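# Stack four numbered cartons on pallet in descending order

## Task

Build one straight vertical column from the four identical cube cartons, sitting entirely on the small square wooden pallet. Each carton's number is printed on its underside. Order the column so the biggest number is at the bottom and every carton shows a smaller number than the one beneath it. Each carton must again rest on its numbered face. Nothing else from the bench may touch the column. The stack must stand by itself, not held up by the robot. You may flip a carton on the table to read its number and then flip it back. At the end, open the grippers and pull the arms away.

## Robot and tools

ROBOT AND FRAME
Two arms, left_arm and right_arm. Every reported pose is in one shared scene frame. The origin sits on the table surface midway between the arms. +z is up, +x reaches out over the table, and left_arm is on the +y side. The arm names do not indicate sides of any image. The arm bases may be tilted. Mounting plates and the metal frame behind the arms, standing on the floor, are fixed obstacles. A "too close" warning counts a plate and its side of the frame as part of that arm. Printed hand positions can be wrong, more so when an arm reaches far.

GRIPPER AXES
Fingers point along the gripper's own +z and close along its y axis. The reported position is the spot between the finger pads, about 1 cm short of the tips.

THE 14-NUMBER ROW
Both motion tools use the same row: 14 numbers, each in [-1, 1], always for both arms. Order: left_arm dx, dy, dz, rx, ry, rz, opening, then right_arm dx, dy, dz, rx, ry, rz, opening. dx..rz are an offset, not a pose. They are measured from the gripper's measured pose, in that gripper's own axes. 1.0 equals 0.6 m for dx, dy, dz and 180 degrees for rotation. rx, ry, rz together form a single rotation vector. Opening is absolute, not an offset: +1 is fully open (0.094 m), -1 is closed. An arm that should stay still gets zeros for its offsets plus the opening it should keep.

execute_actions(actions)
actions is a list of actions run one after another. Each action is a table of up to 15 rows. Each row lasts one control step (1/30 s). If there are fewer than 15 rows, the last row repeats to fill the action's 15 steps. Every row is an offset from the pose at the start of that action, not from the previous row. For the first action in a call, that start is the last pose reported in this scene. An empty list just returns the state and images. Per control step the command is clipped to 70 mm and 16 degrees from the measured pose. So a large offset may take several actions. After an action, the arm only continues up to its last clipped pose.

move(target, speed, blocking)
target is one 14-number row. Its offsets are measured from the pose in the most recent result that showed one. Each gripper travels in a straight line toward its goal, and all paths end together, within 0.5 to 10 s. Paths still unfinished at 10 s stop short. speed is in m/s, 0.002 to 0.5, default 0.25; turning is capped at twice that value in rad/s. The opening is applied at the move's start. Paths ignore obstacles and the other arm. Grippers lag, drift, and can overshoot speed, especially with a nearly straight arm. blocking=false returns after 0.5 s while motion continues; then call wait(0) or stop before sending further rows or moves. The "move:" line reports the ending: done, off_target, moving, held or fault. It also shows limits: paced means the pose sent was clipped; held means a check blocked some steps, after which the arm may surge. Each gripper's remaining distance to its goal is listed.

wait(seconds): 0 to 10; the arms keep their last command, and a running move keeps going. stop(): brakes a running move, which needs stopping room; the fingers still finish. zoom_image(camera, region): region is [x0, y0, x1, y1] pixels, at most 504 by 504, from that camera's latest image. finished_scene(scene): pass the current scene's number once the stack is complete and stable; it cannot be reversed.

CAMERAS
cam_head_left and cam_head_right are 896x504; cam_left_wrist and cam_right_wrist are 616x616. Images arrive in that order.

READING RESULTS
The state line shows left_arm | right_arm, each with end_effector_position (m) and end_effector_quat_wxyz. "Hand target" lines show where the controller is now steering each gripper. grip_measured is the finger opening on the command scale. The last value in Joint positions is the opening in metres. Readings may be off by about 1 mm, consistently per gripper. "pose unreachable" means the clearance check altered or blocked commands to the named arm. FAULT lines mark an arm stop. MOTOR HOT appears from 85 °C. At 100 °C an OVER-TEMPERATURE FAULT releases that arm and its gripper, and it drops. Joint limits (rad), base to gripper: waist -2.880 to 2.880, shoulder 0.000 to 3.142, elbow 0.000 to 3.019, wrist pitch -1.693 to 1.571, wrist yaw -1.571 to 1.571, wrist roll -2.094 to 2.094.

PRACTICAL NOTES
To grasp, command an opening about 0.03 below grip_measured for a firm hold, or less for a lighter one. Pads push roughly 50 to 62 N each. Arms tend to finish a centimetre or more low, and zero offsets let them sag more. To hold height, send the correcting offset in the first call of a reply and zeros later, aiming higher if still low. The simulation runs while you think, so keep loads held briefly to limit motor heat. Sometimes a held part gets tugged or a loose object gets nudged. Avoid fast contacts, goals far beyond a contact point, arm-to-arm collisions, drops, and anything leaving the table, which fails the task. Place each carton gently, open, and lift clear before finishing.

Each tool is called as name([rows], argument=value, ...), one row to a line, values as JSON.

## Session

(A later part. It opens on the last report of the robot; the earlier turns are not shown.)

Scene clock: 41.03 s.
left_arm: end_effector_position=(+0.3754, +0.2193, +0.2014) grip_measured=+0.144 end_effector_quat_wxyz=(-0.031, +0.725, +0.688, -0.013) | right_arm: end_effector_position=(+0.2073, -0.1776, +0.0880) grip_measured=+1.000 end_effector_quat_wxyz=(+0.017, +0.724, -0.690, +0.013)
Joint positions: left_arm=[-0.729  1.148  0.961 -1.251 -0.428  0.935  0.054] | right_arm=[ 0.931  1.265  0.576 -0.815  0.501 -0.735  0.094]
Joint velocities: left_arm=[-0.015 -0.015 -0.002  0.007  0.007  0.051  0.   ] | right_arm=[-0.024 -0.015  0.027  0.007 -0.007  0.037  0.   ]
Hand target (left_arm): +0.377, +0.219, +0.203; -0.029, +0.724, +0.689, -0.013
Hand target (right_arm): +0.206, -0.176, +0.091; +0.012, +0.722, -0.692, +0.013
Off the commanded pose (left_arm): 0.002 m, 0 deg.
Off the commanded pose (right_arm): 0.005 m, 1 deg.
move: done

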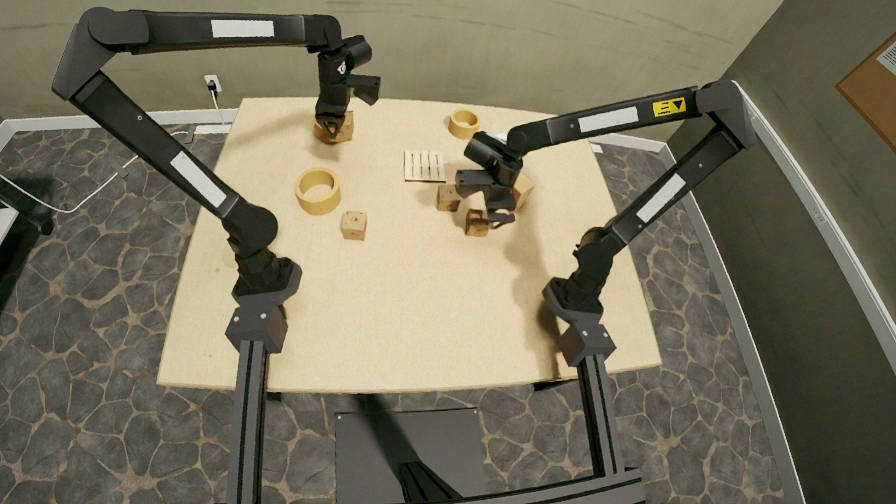

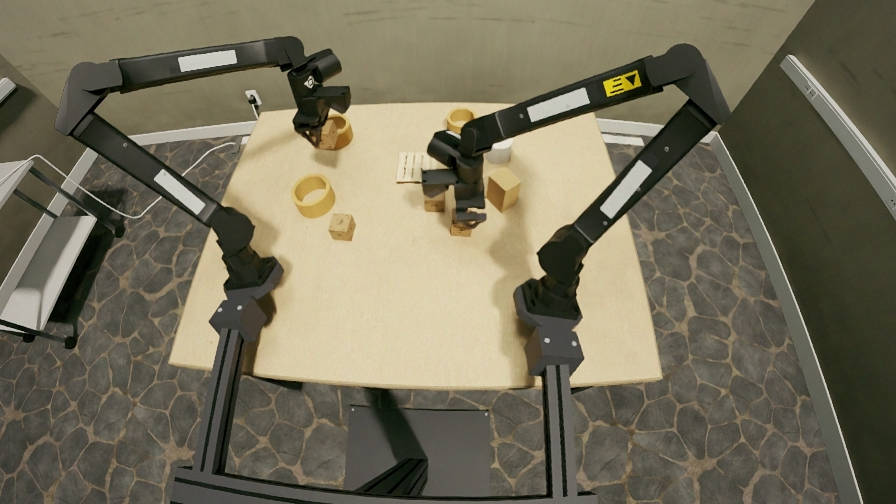

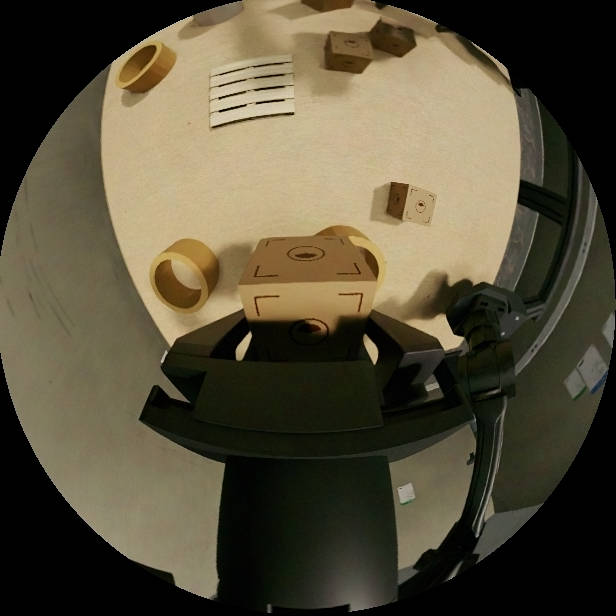

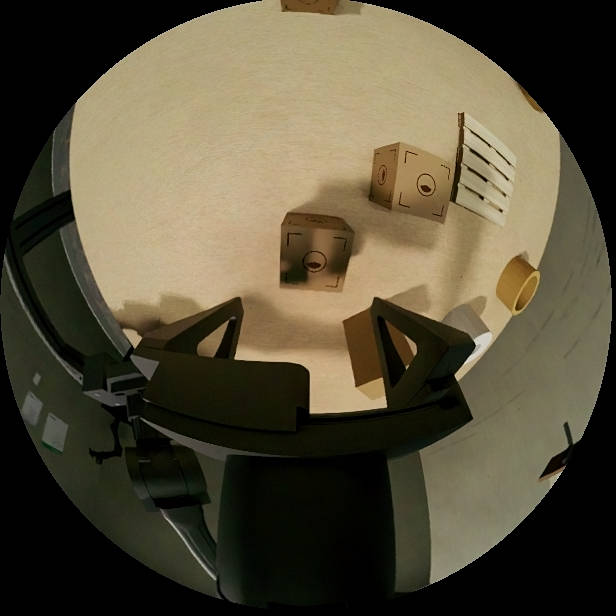

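move(target=[0,0,0,0,0,0,0.09,-0.015,-0.005,0.11,0,-0.013,0.015,1], speed=0.12)

move(target=[0,0,0,0,0,0,0.09,0,0,0,0,0,0,0.08])

move(target=[0,0,0,0,0,0,0.09,0,0,-0.17,0,0,0,0.08])

move(target=[0,0,0,0,0,0,0.09,-0.24,-0.38,-0.02,0,0,0,0.08])

Scene clock: 42.30 s.
left_arm: end_effector_position=(+0.3736, +0.2198, +0.2000) grip_measured=+0.144 end_effector_quat_wxyz=(-0.033, +0.726, +0.687, -0.014) | right_arm: end_effector_position=(+0.2140, -0.1669, +0.0289) grip_measured=+1.000 end_effector_quat_wxyz=(-0.007, +0.703, -0.711, -0.002)
Joint positions: left_arm=[-0.729  1.148  0.956 -1.251 -0.428  0.935  0.054] | right_arm=[ 0.827  1.416  0.524 -0.505  0.459 -0.818  0.094]
Joint velocities: left_arm=[-0.005 -0.005  0.002 -0.022  0.007 -0.066 -0.001] | right_arm=[-0.005 -0.005 -0.002  0.002 -0.051 -0.022  0.   ]
Hand target (left_arm): +0.375, +0.219, +0.201; -0.031, +0.725, +0.688, -0.013
Hand target (right_arm): +0.211, -0.171, +0.023; +0.001, +0.708, -0.707, -0.002
Off the commanded pose (left_arm): 0.002 m, 0 deg.
Off the commanded pose (right_arm): 0.010 m, 1 deg.
move: done

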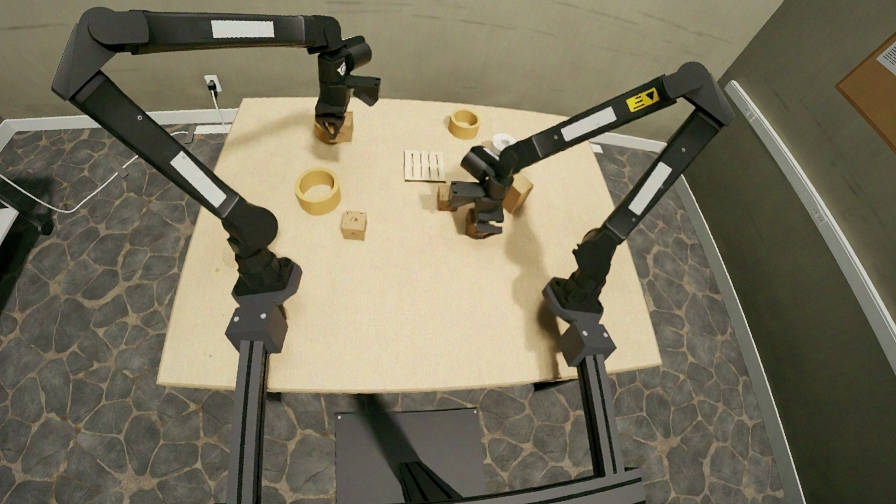

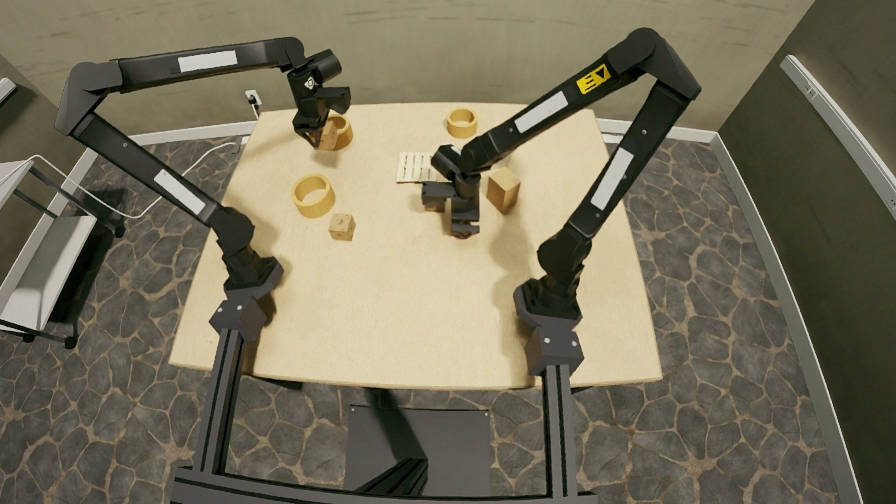

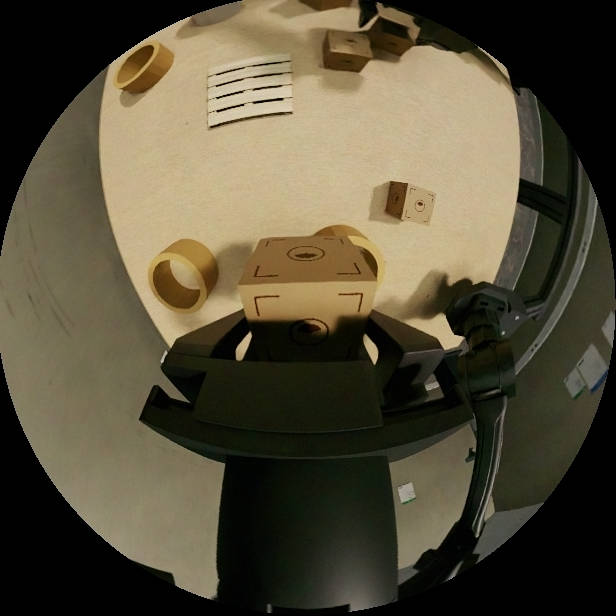

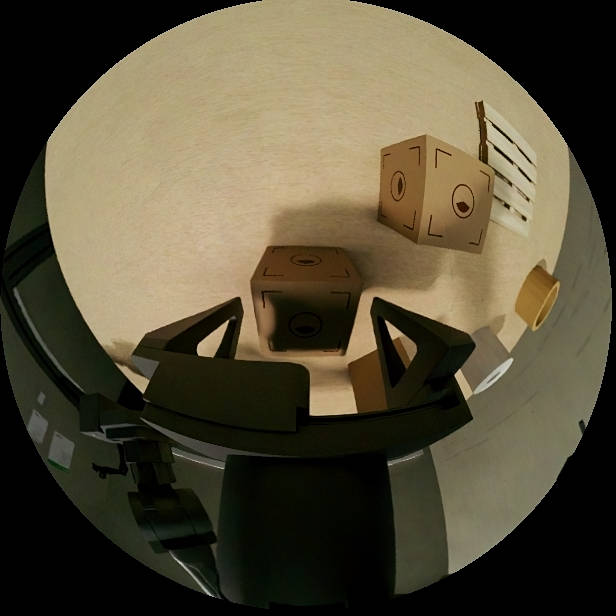

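Scene clock: 42.80 s.
left_arm: end_effector_position=(+0.3720, +0.2203, +0.1987) grip_measured=+0.144 end_effector_quat_wxyz=(-0.035, +0.726, +0.686, -0.014) | right_arm: end_effector_position=(+0.2140, -0.1669, +0.0289) grip_measured=+0.127 end_effector_quat_wxyz=(-0.007, +0.703, -0.711, -0.002)
Joint positions: left_arm=[-0.729  1.148  0.952 -1.251 -0.428  0.935  0.054] | right_arm=[ 0.827  1.416  0.524 -0.505  0.459 -0.818  0.053]
Joint velocities: left_arm=[-0.005 -0.005 -0.007 -0.007 -0.007 -0.007  0.   ] | right_arm=[-0.005 -0.005 -0.027 -0.007 -0.051  0.095 -0.001]
Hand target (left_arm): +0.374, +0.220, +0.200; -0.033, +0.726, +0.687, -0.014
Hand target (right_arm): +0.214, -0.167, +0.029; -0.007, +0.703, -0.711, -0.002
Off the commanded pose (left_arm): 0.002 m, 0 deg.
Off the commanded pose (right_arm): 0.000 m, 0 deg.
move: done

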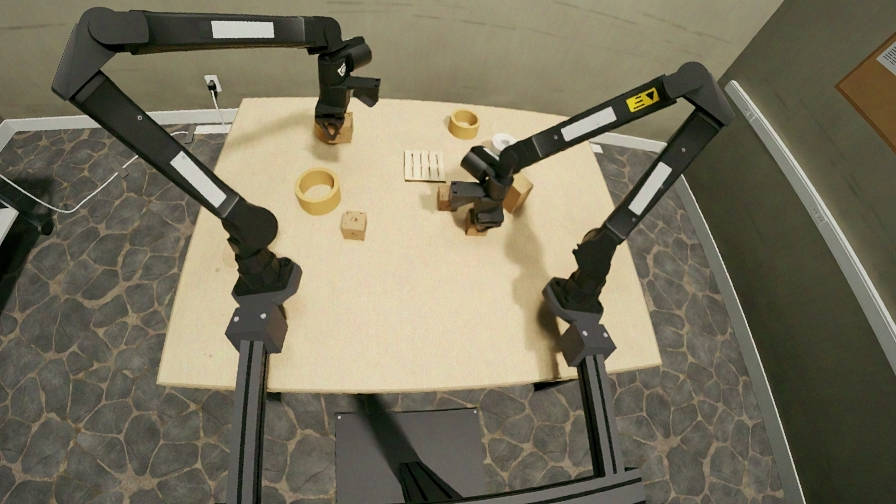

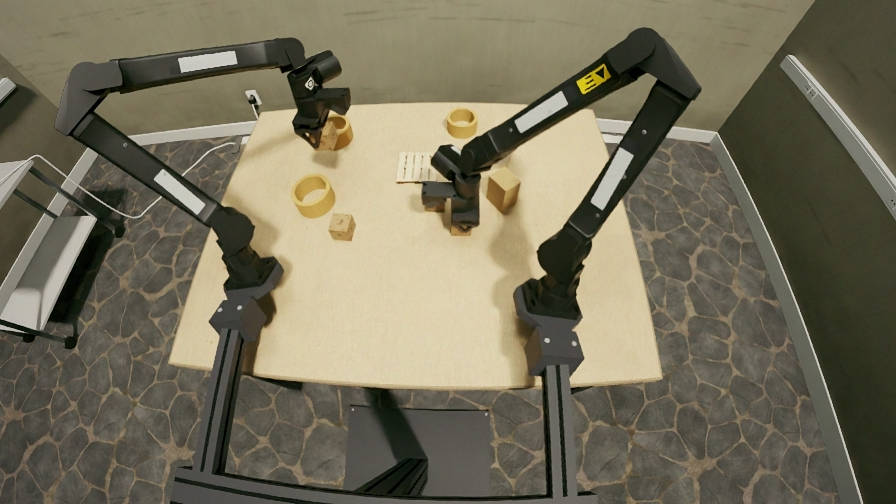

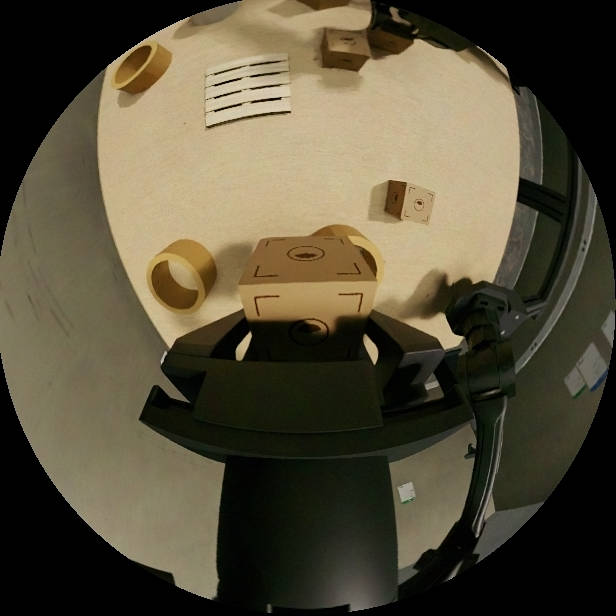

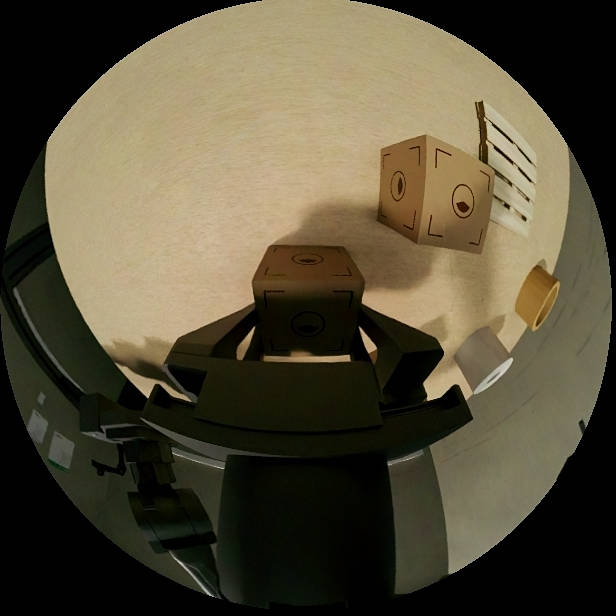

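Scene clock: 43.77 s.
left_arm: end_effector_position=(+0.3704, +0.2208, +0.1975) grip_measured=+0.144 end_effector_quat_wxyz=(-0.037, +0.727, +0.686, -0.014) | right_arm: end_effector_position=(+0.2005, -0.1782, +0.1186) grip_measured=+0.127 end_effector_quat_wxyz=(+0.009, +0.711, -0.703, +0.001)
Joint positions: left_arm=[-0.729  1.148  0.948 -1.251 -0.428  0.935  0.054] | right_arm=[ 0.988  1.179  0.593 -0.929  0.481 -0.645  0.053]
Joint velocities: left_arm=[-0.015  0.005 -0.002 -0.007  0.007  0.037 -0.001] | right_arm=[ 0.005  0.005 -0.002  0.007  0.051  0.066  0.001]
Hand target (left_arm): +0.372, +0.220, +0.199; -0.035, +0.726, +0.686, -0.014
Hand target (right_arm): +0.212, -0.168, +0.129; -0.006, +0.704, -0.711, -0.000
Off the commanded pose (left_arm): 0.002 m, 0 deg.
Off the commanded pose (right_arm): 0.020 m, 2 deg.
move: off_target (right_arm)

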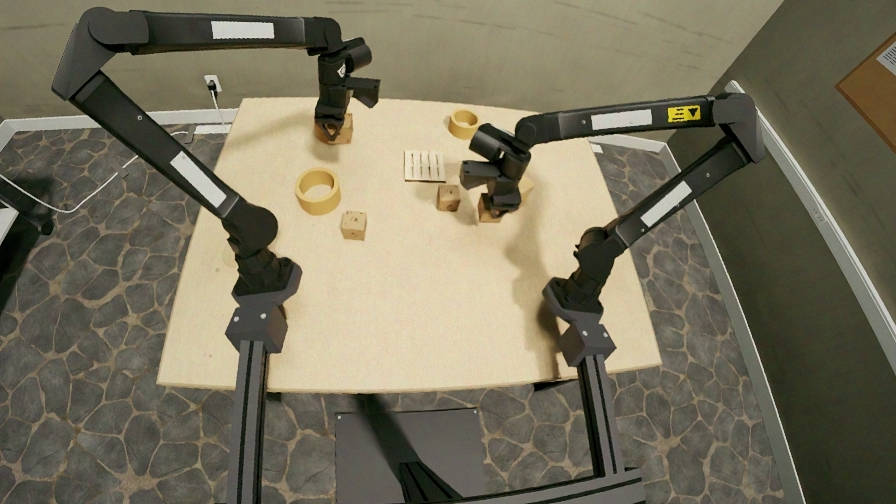

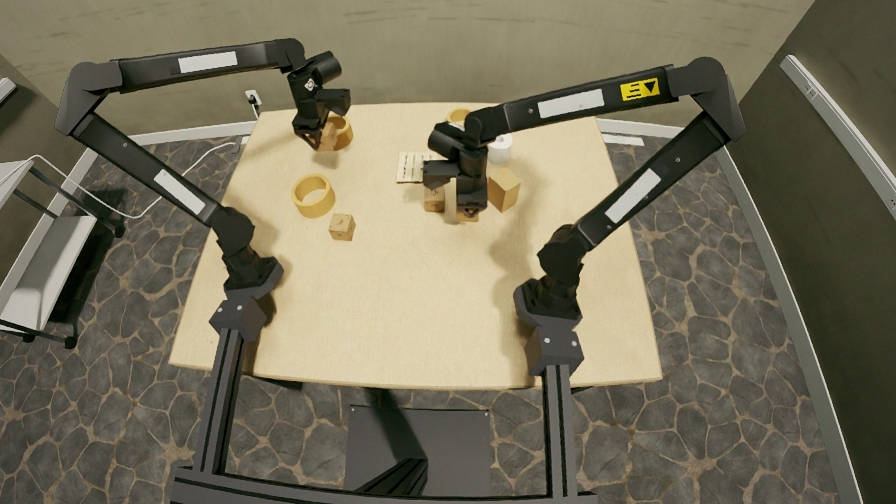

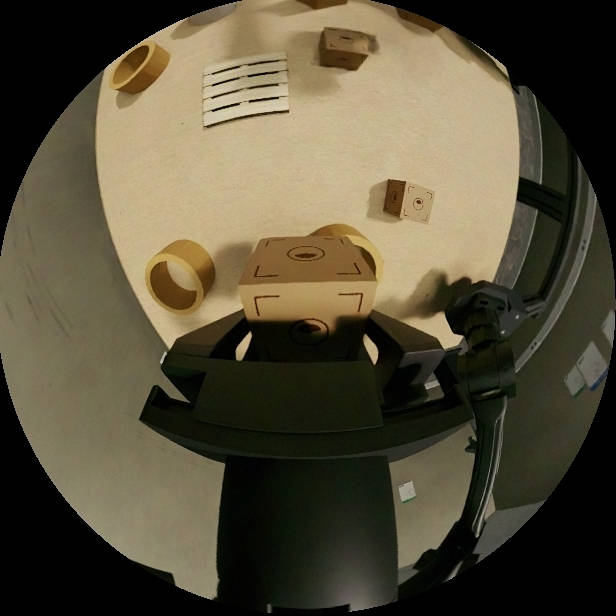

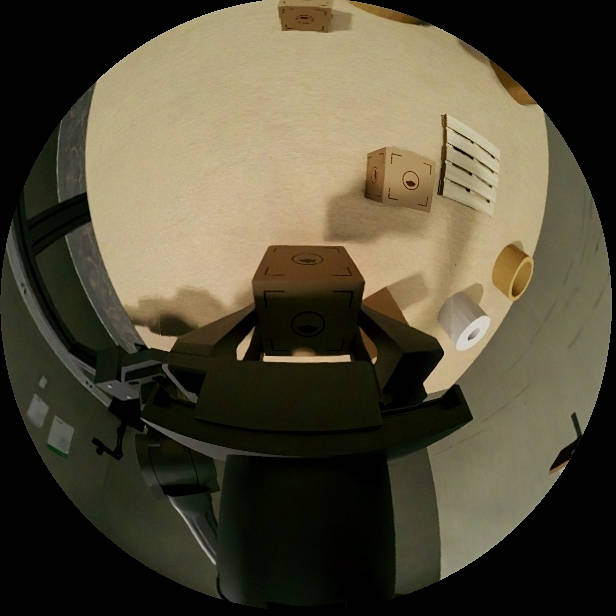

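Scene clock: 45.33 s.
left_arm: end_effector_position=(+0.3688, +0.2213, +0.1962) grip_measured=+0.144 end_effector_quat_wxyz=(-0.039, +0.727, +0.685, -0.014) | right_arm: end_effector_position=(+0.4147, -0.0354, +0.1324) grip_measured=+0.127 end_effector_quat_wxyz=(+0.009, +0.712, -0.702, -0.000)
Joint positions: left_arm=[-0.729  1.148  0.944 -1.251 -0.428  0.935  0.054] | right_arm=[ 0.849  1.698  1.344 -1.089  0.466 -0.803  0.053]
Joint velocities: left_arm=[-0.015 -0.005 -0.007  0.012 -0.081  0.051 -0.001] | right_arm=[ 0.005  0.005  0.002 -0.002 -0.007 -0.007 -0.001]
Hand target (left_arm): +0.370, +0.221, +0.197; -0.037, +0.727, +0.686, -0.014
Hand target (right_arm): +0.428, -0.032, +0.131; +0.008, +0.711, -0.703, -0.000
Off the commanded pose (left_arm): 0.002 m, 0 deg.
Off the commanded pose (right_arm): 0.014 m, 0 deg.
move: off_target (right_arm)

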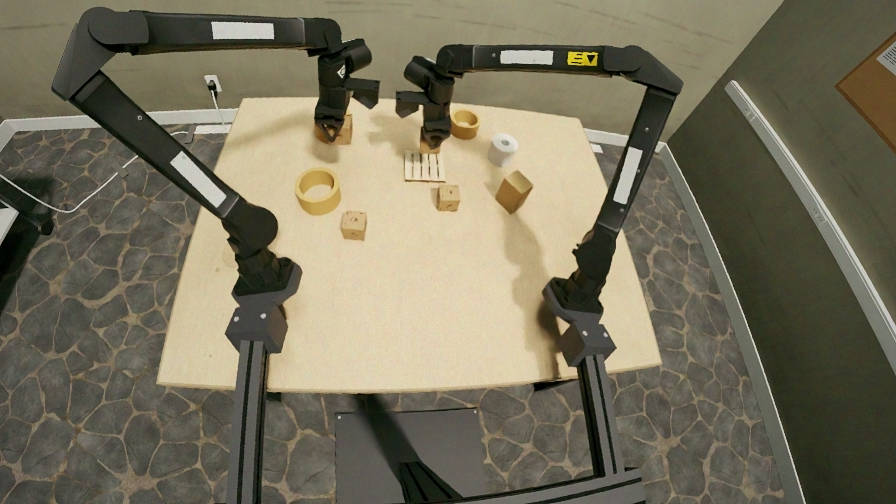

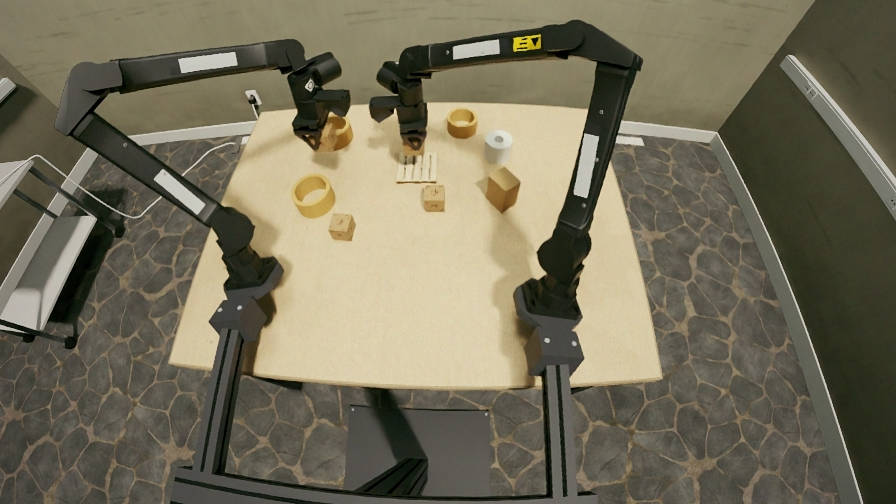

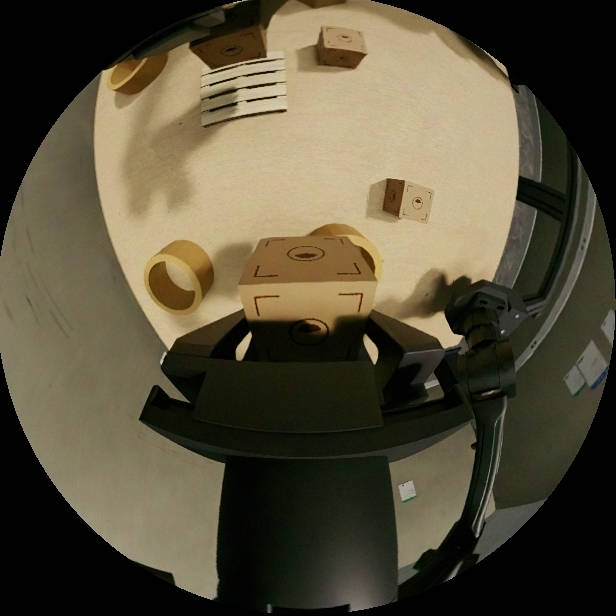

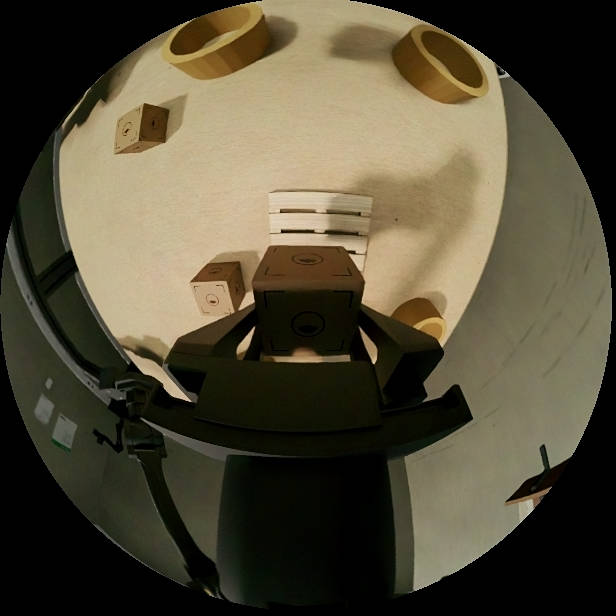

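move(target=[0,0,0,0,0,0,0.09,0,-0.033,0.125,0,-0.004,0,0.08], speed=0.1)

Scene clock: 46.57 s.
left_arm: end_effector_position=(+0.3671, +0.2219, +0.1950) grip_measured=+0.144 end_effector_quat_wxyz=(-0.041, +0.728, +0.684, -0.015) | right_arm: end_effector_position=(+0.4372, -0.0333, +0.0715) grip_measured=+0.127 end_effector_quat_wxyz=(-0.006, +0.708, -0.706, -0.005)
Joint positions: left_arm=[-0.729  1.148  0.939 -1.251 -0.428  0.935  0.054] | right_arm=[ 0.77   1.782  1.33  -0.919  0.443 -0.892  0.053]
Joint velocities: left_arm=[-0.005  0.005 -0.002 -0.007 -0.007  0.037 -0.   ] | right_arm=[ 0.005 -0.015 -0.007  0.002  0.051  0.007 -0.001]
Hand target (left_arm): +0.369, +0.221, +0.196; -0.039, +0.727, +0.685, -0.014
Hand target (right_arm): +0.435, -0.036, +0.058; +0.004, +0.712, -0.702, -0.006
Off the commanded pose (left_arm): 0.002 m, 0 deg.
Off the commanded pose (right_arm): 0.015 m, 1 deg.
move: off_target (right_arm)

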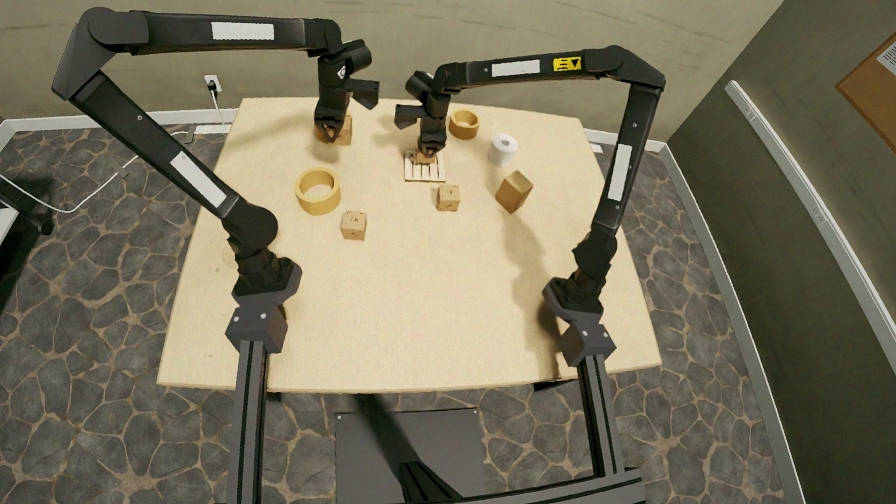

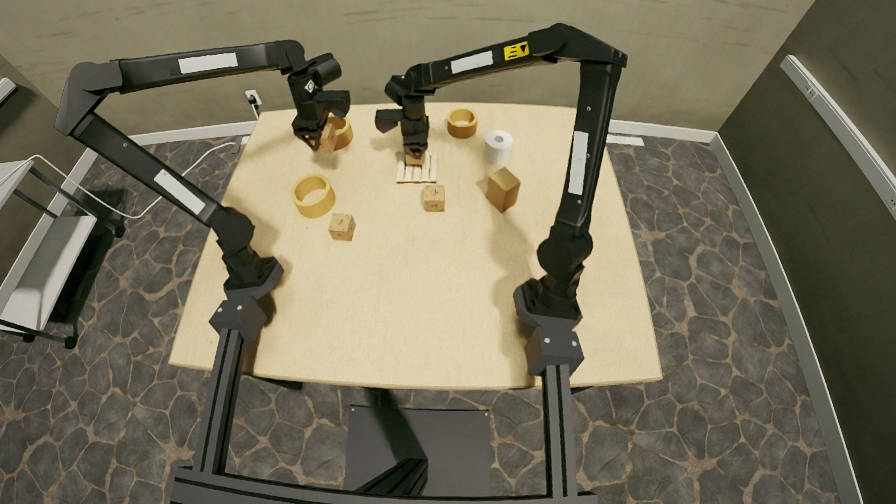

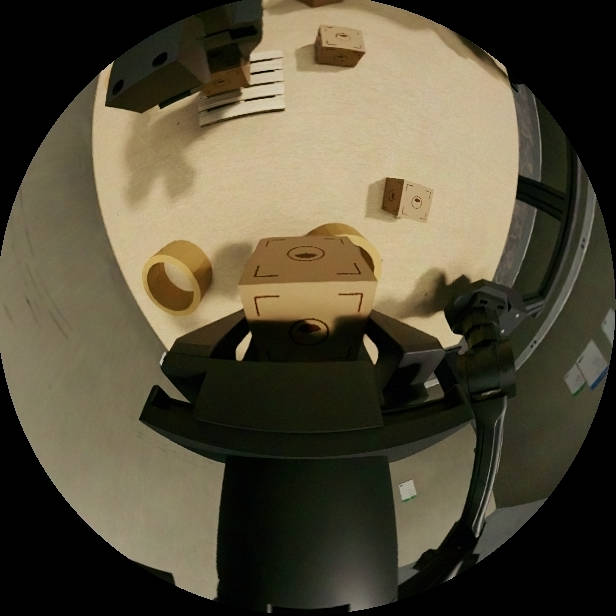

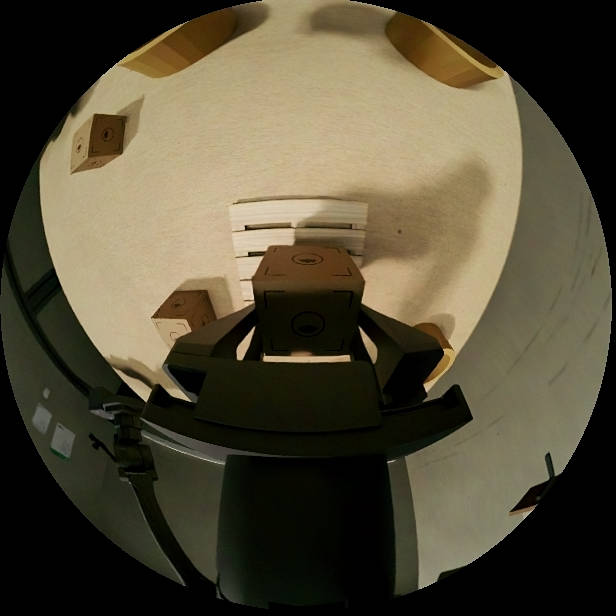

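move(target=[0,0,0,0,0,0,0.09,0,0.02,0.055,0,0,0,0.08], speed=0.04)

zoom_image(camera="cam_head_left", region=[380,110,480,210])

Scene clock: 47.97 s.
left_arm: end_effector_position=(+0.3655, +0.2224, +0.1937) grip_measured=+0.144 end_effector_quat_wxyz=(-0.043, +0.728, +0.684, -0.015) | right_arm: end_effector_position=(+0.4302, -0.0287, +0.0556) grip_measured=+0.127 end_effector_quat_wxyz=(-0.020, +0.704, -0.710, -0.004)
Joint positions: left_arm=[-0.729  1.148  0.935 -1.251 -0.428  0.935  0.054] | right_arm=[ 0.77   1.792  1.286 -0.837  0.442 -0.895  0.053]
Joint velocities: left_arm=[-0.005 -0.005  0.007 -0.012 -0.007 -0.007 -0.   ] | right_arm=[ 0.005 -0.015  0.002 -0.032 -0.007 -0.022  0.   ]
Hand target (left_arm): +0.367, +0.222, +0.195; -0.041, +0.728, +0.684, -0.015
Hand target (right_arm): +0.426, -0.033, +0.039; -0.006, +0.708, -0.707, -0.005
Off the commanded pose (left_arm): 0.002 m, 0 deg.
Off the commanded pose (right_arm): 0.018 m, 2 deg.
move: off_target (right_arm)

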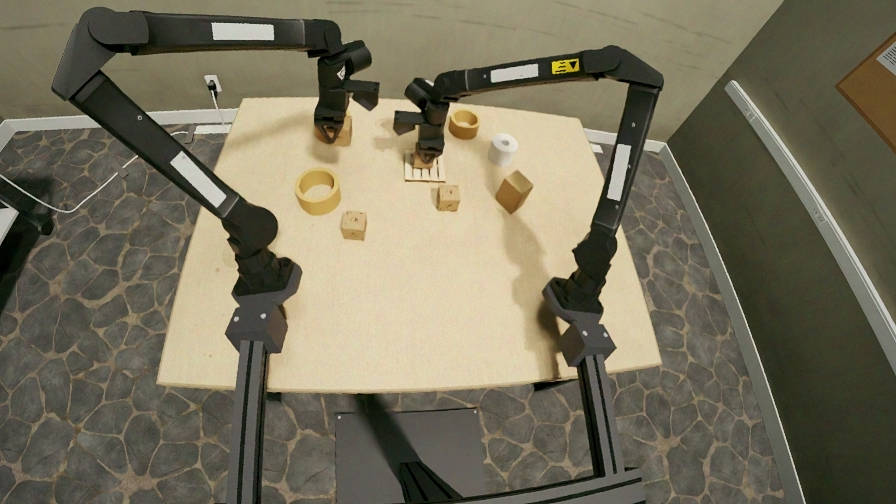

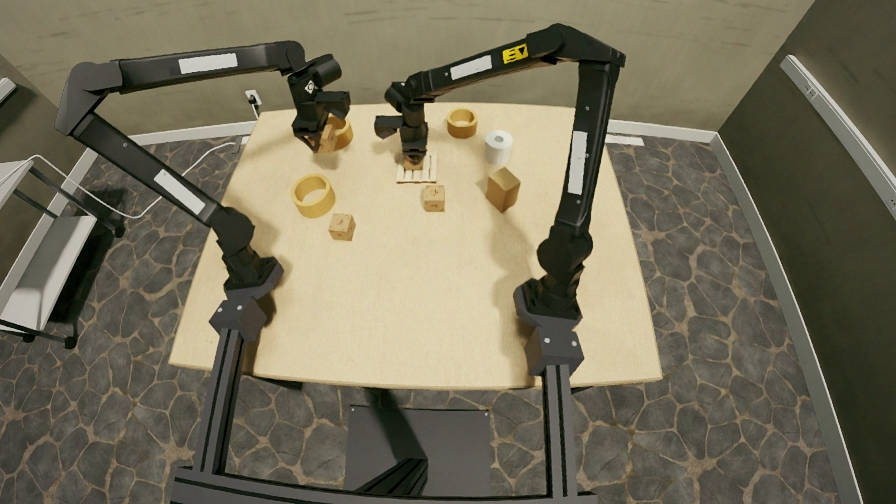

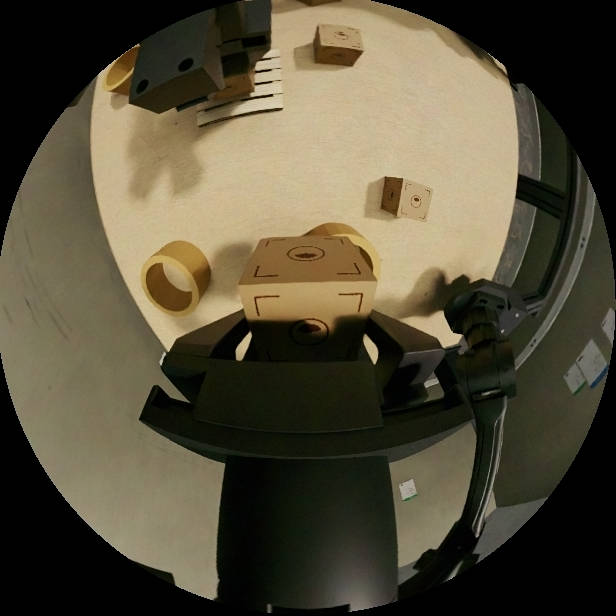

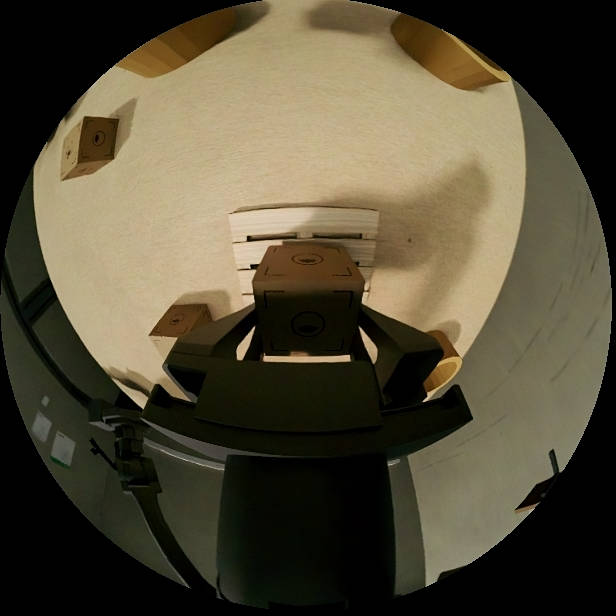

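Region (380, 110, 480, 210) of cam_head_left's 896x504 image, scaled by 5.040, with more detail than that image has.

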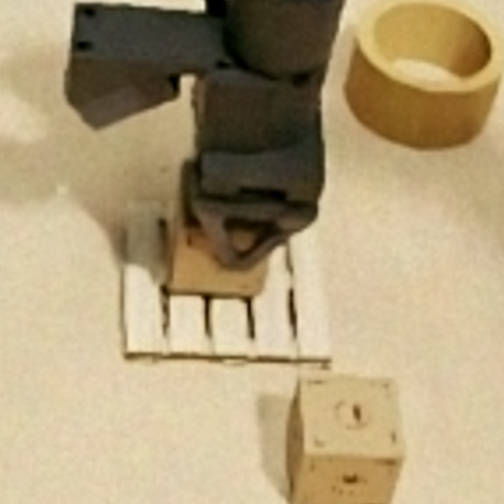

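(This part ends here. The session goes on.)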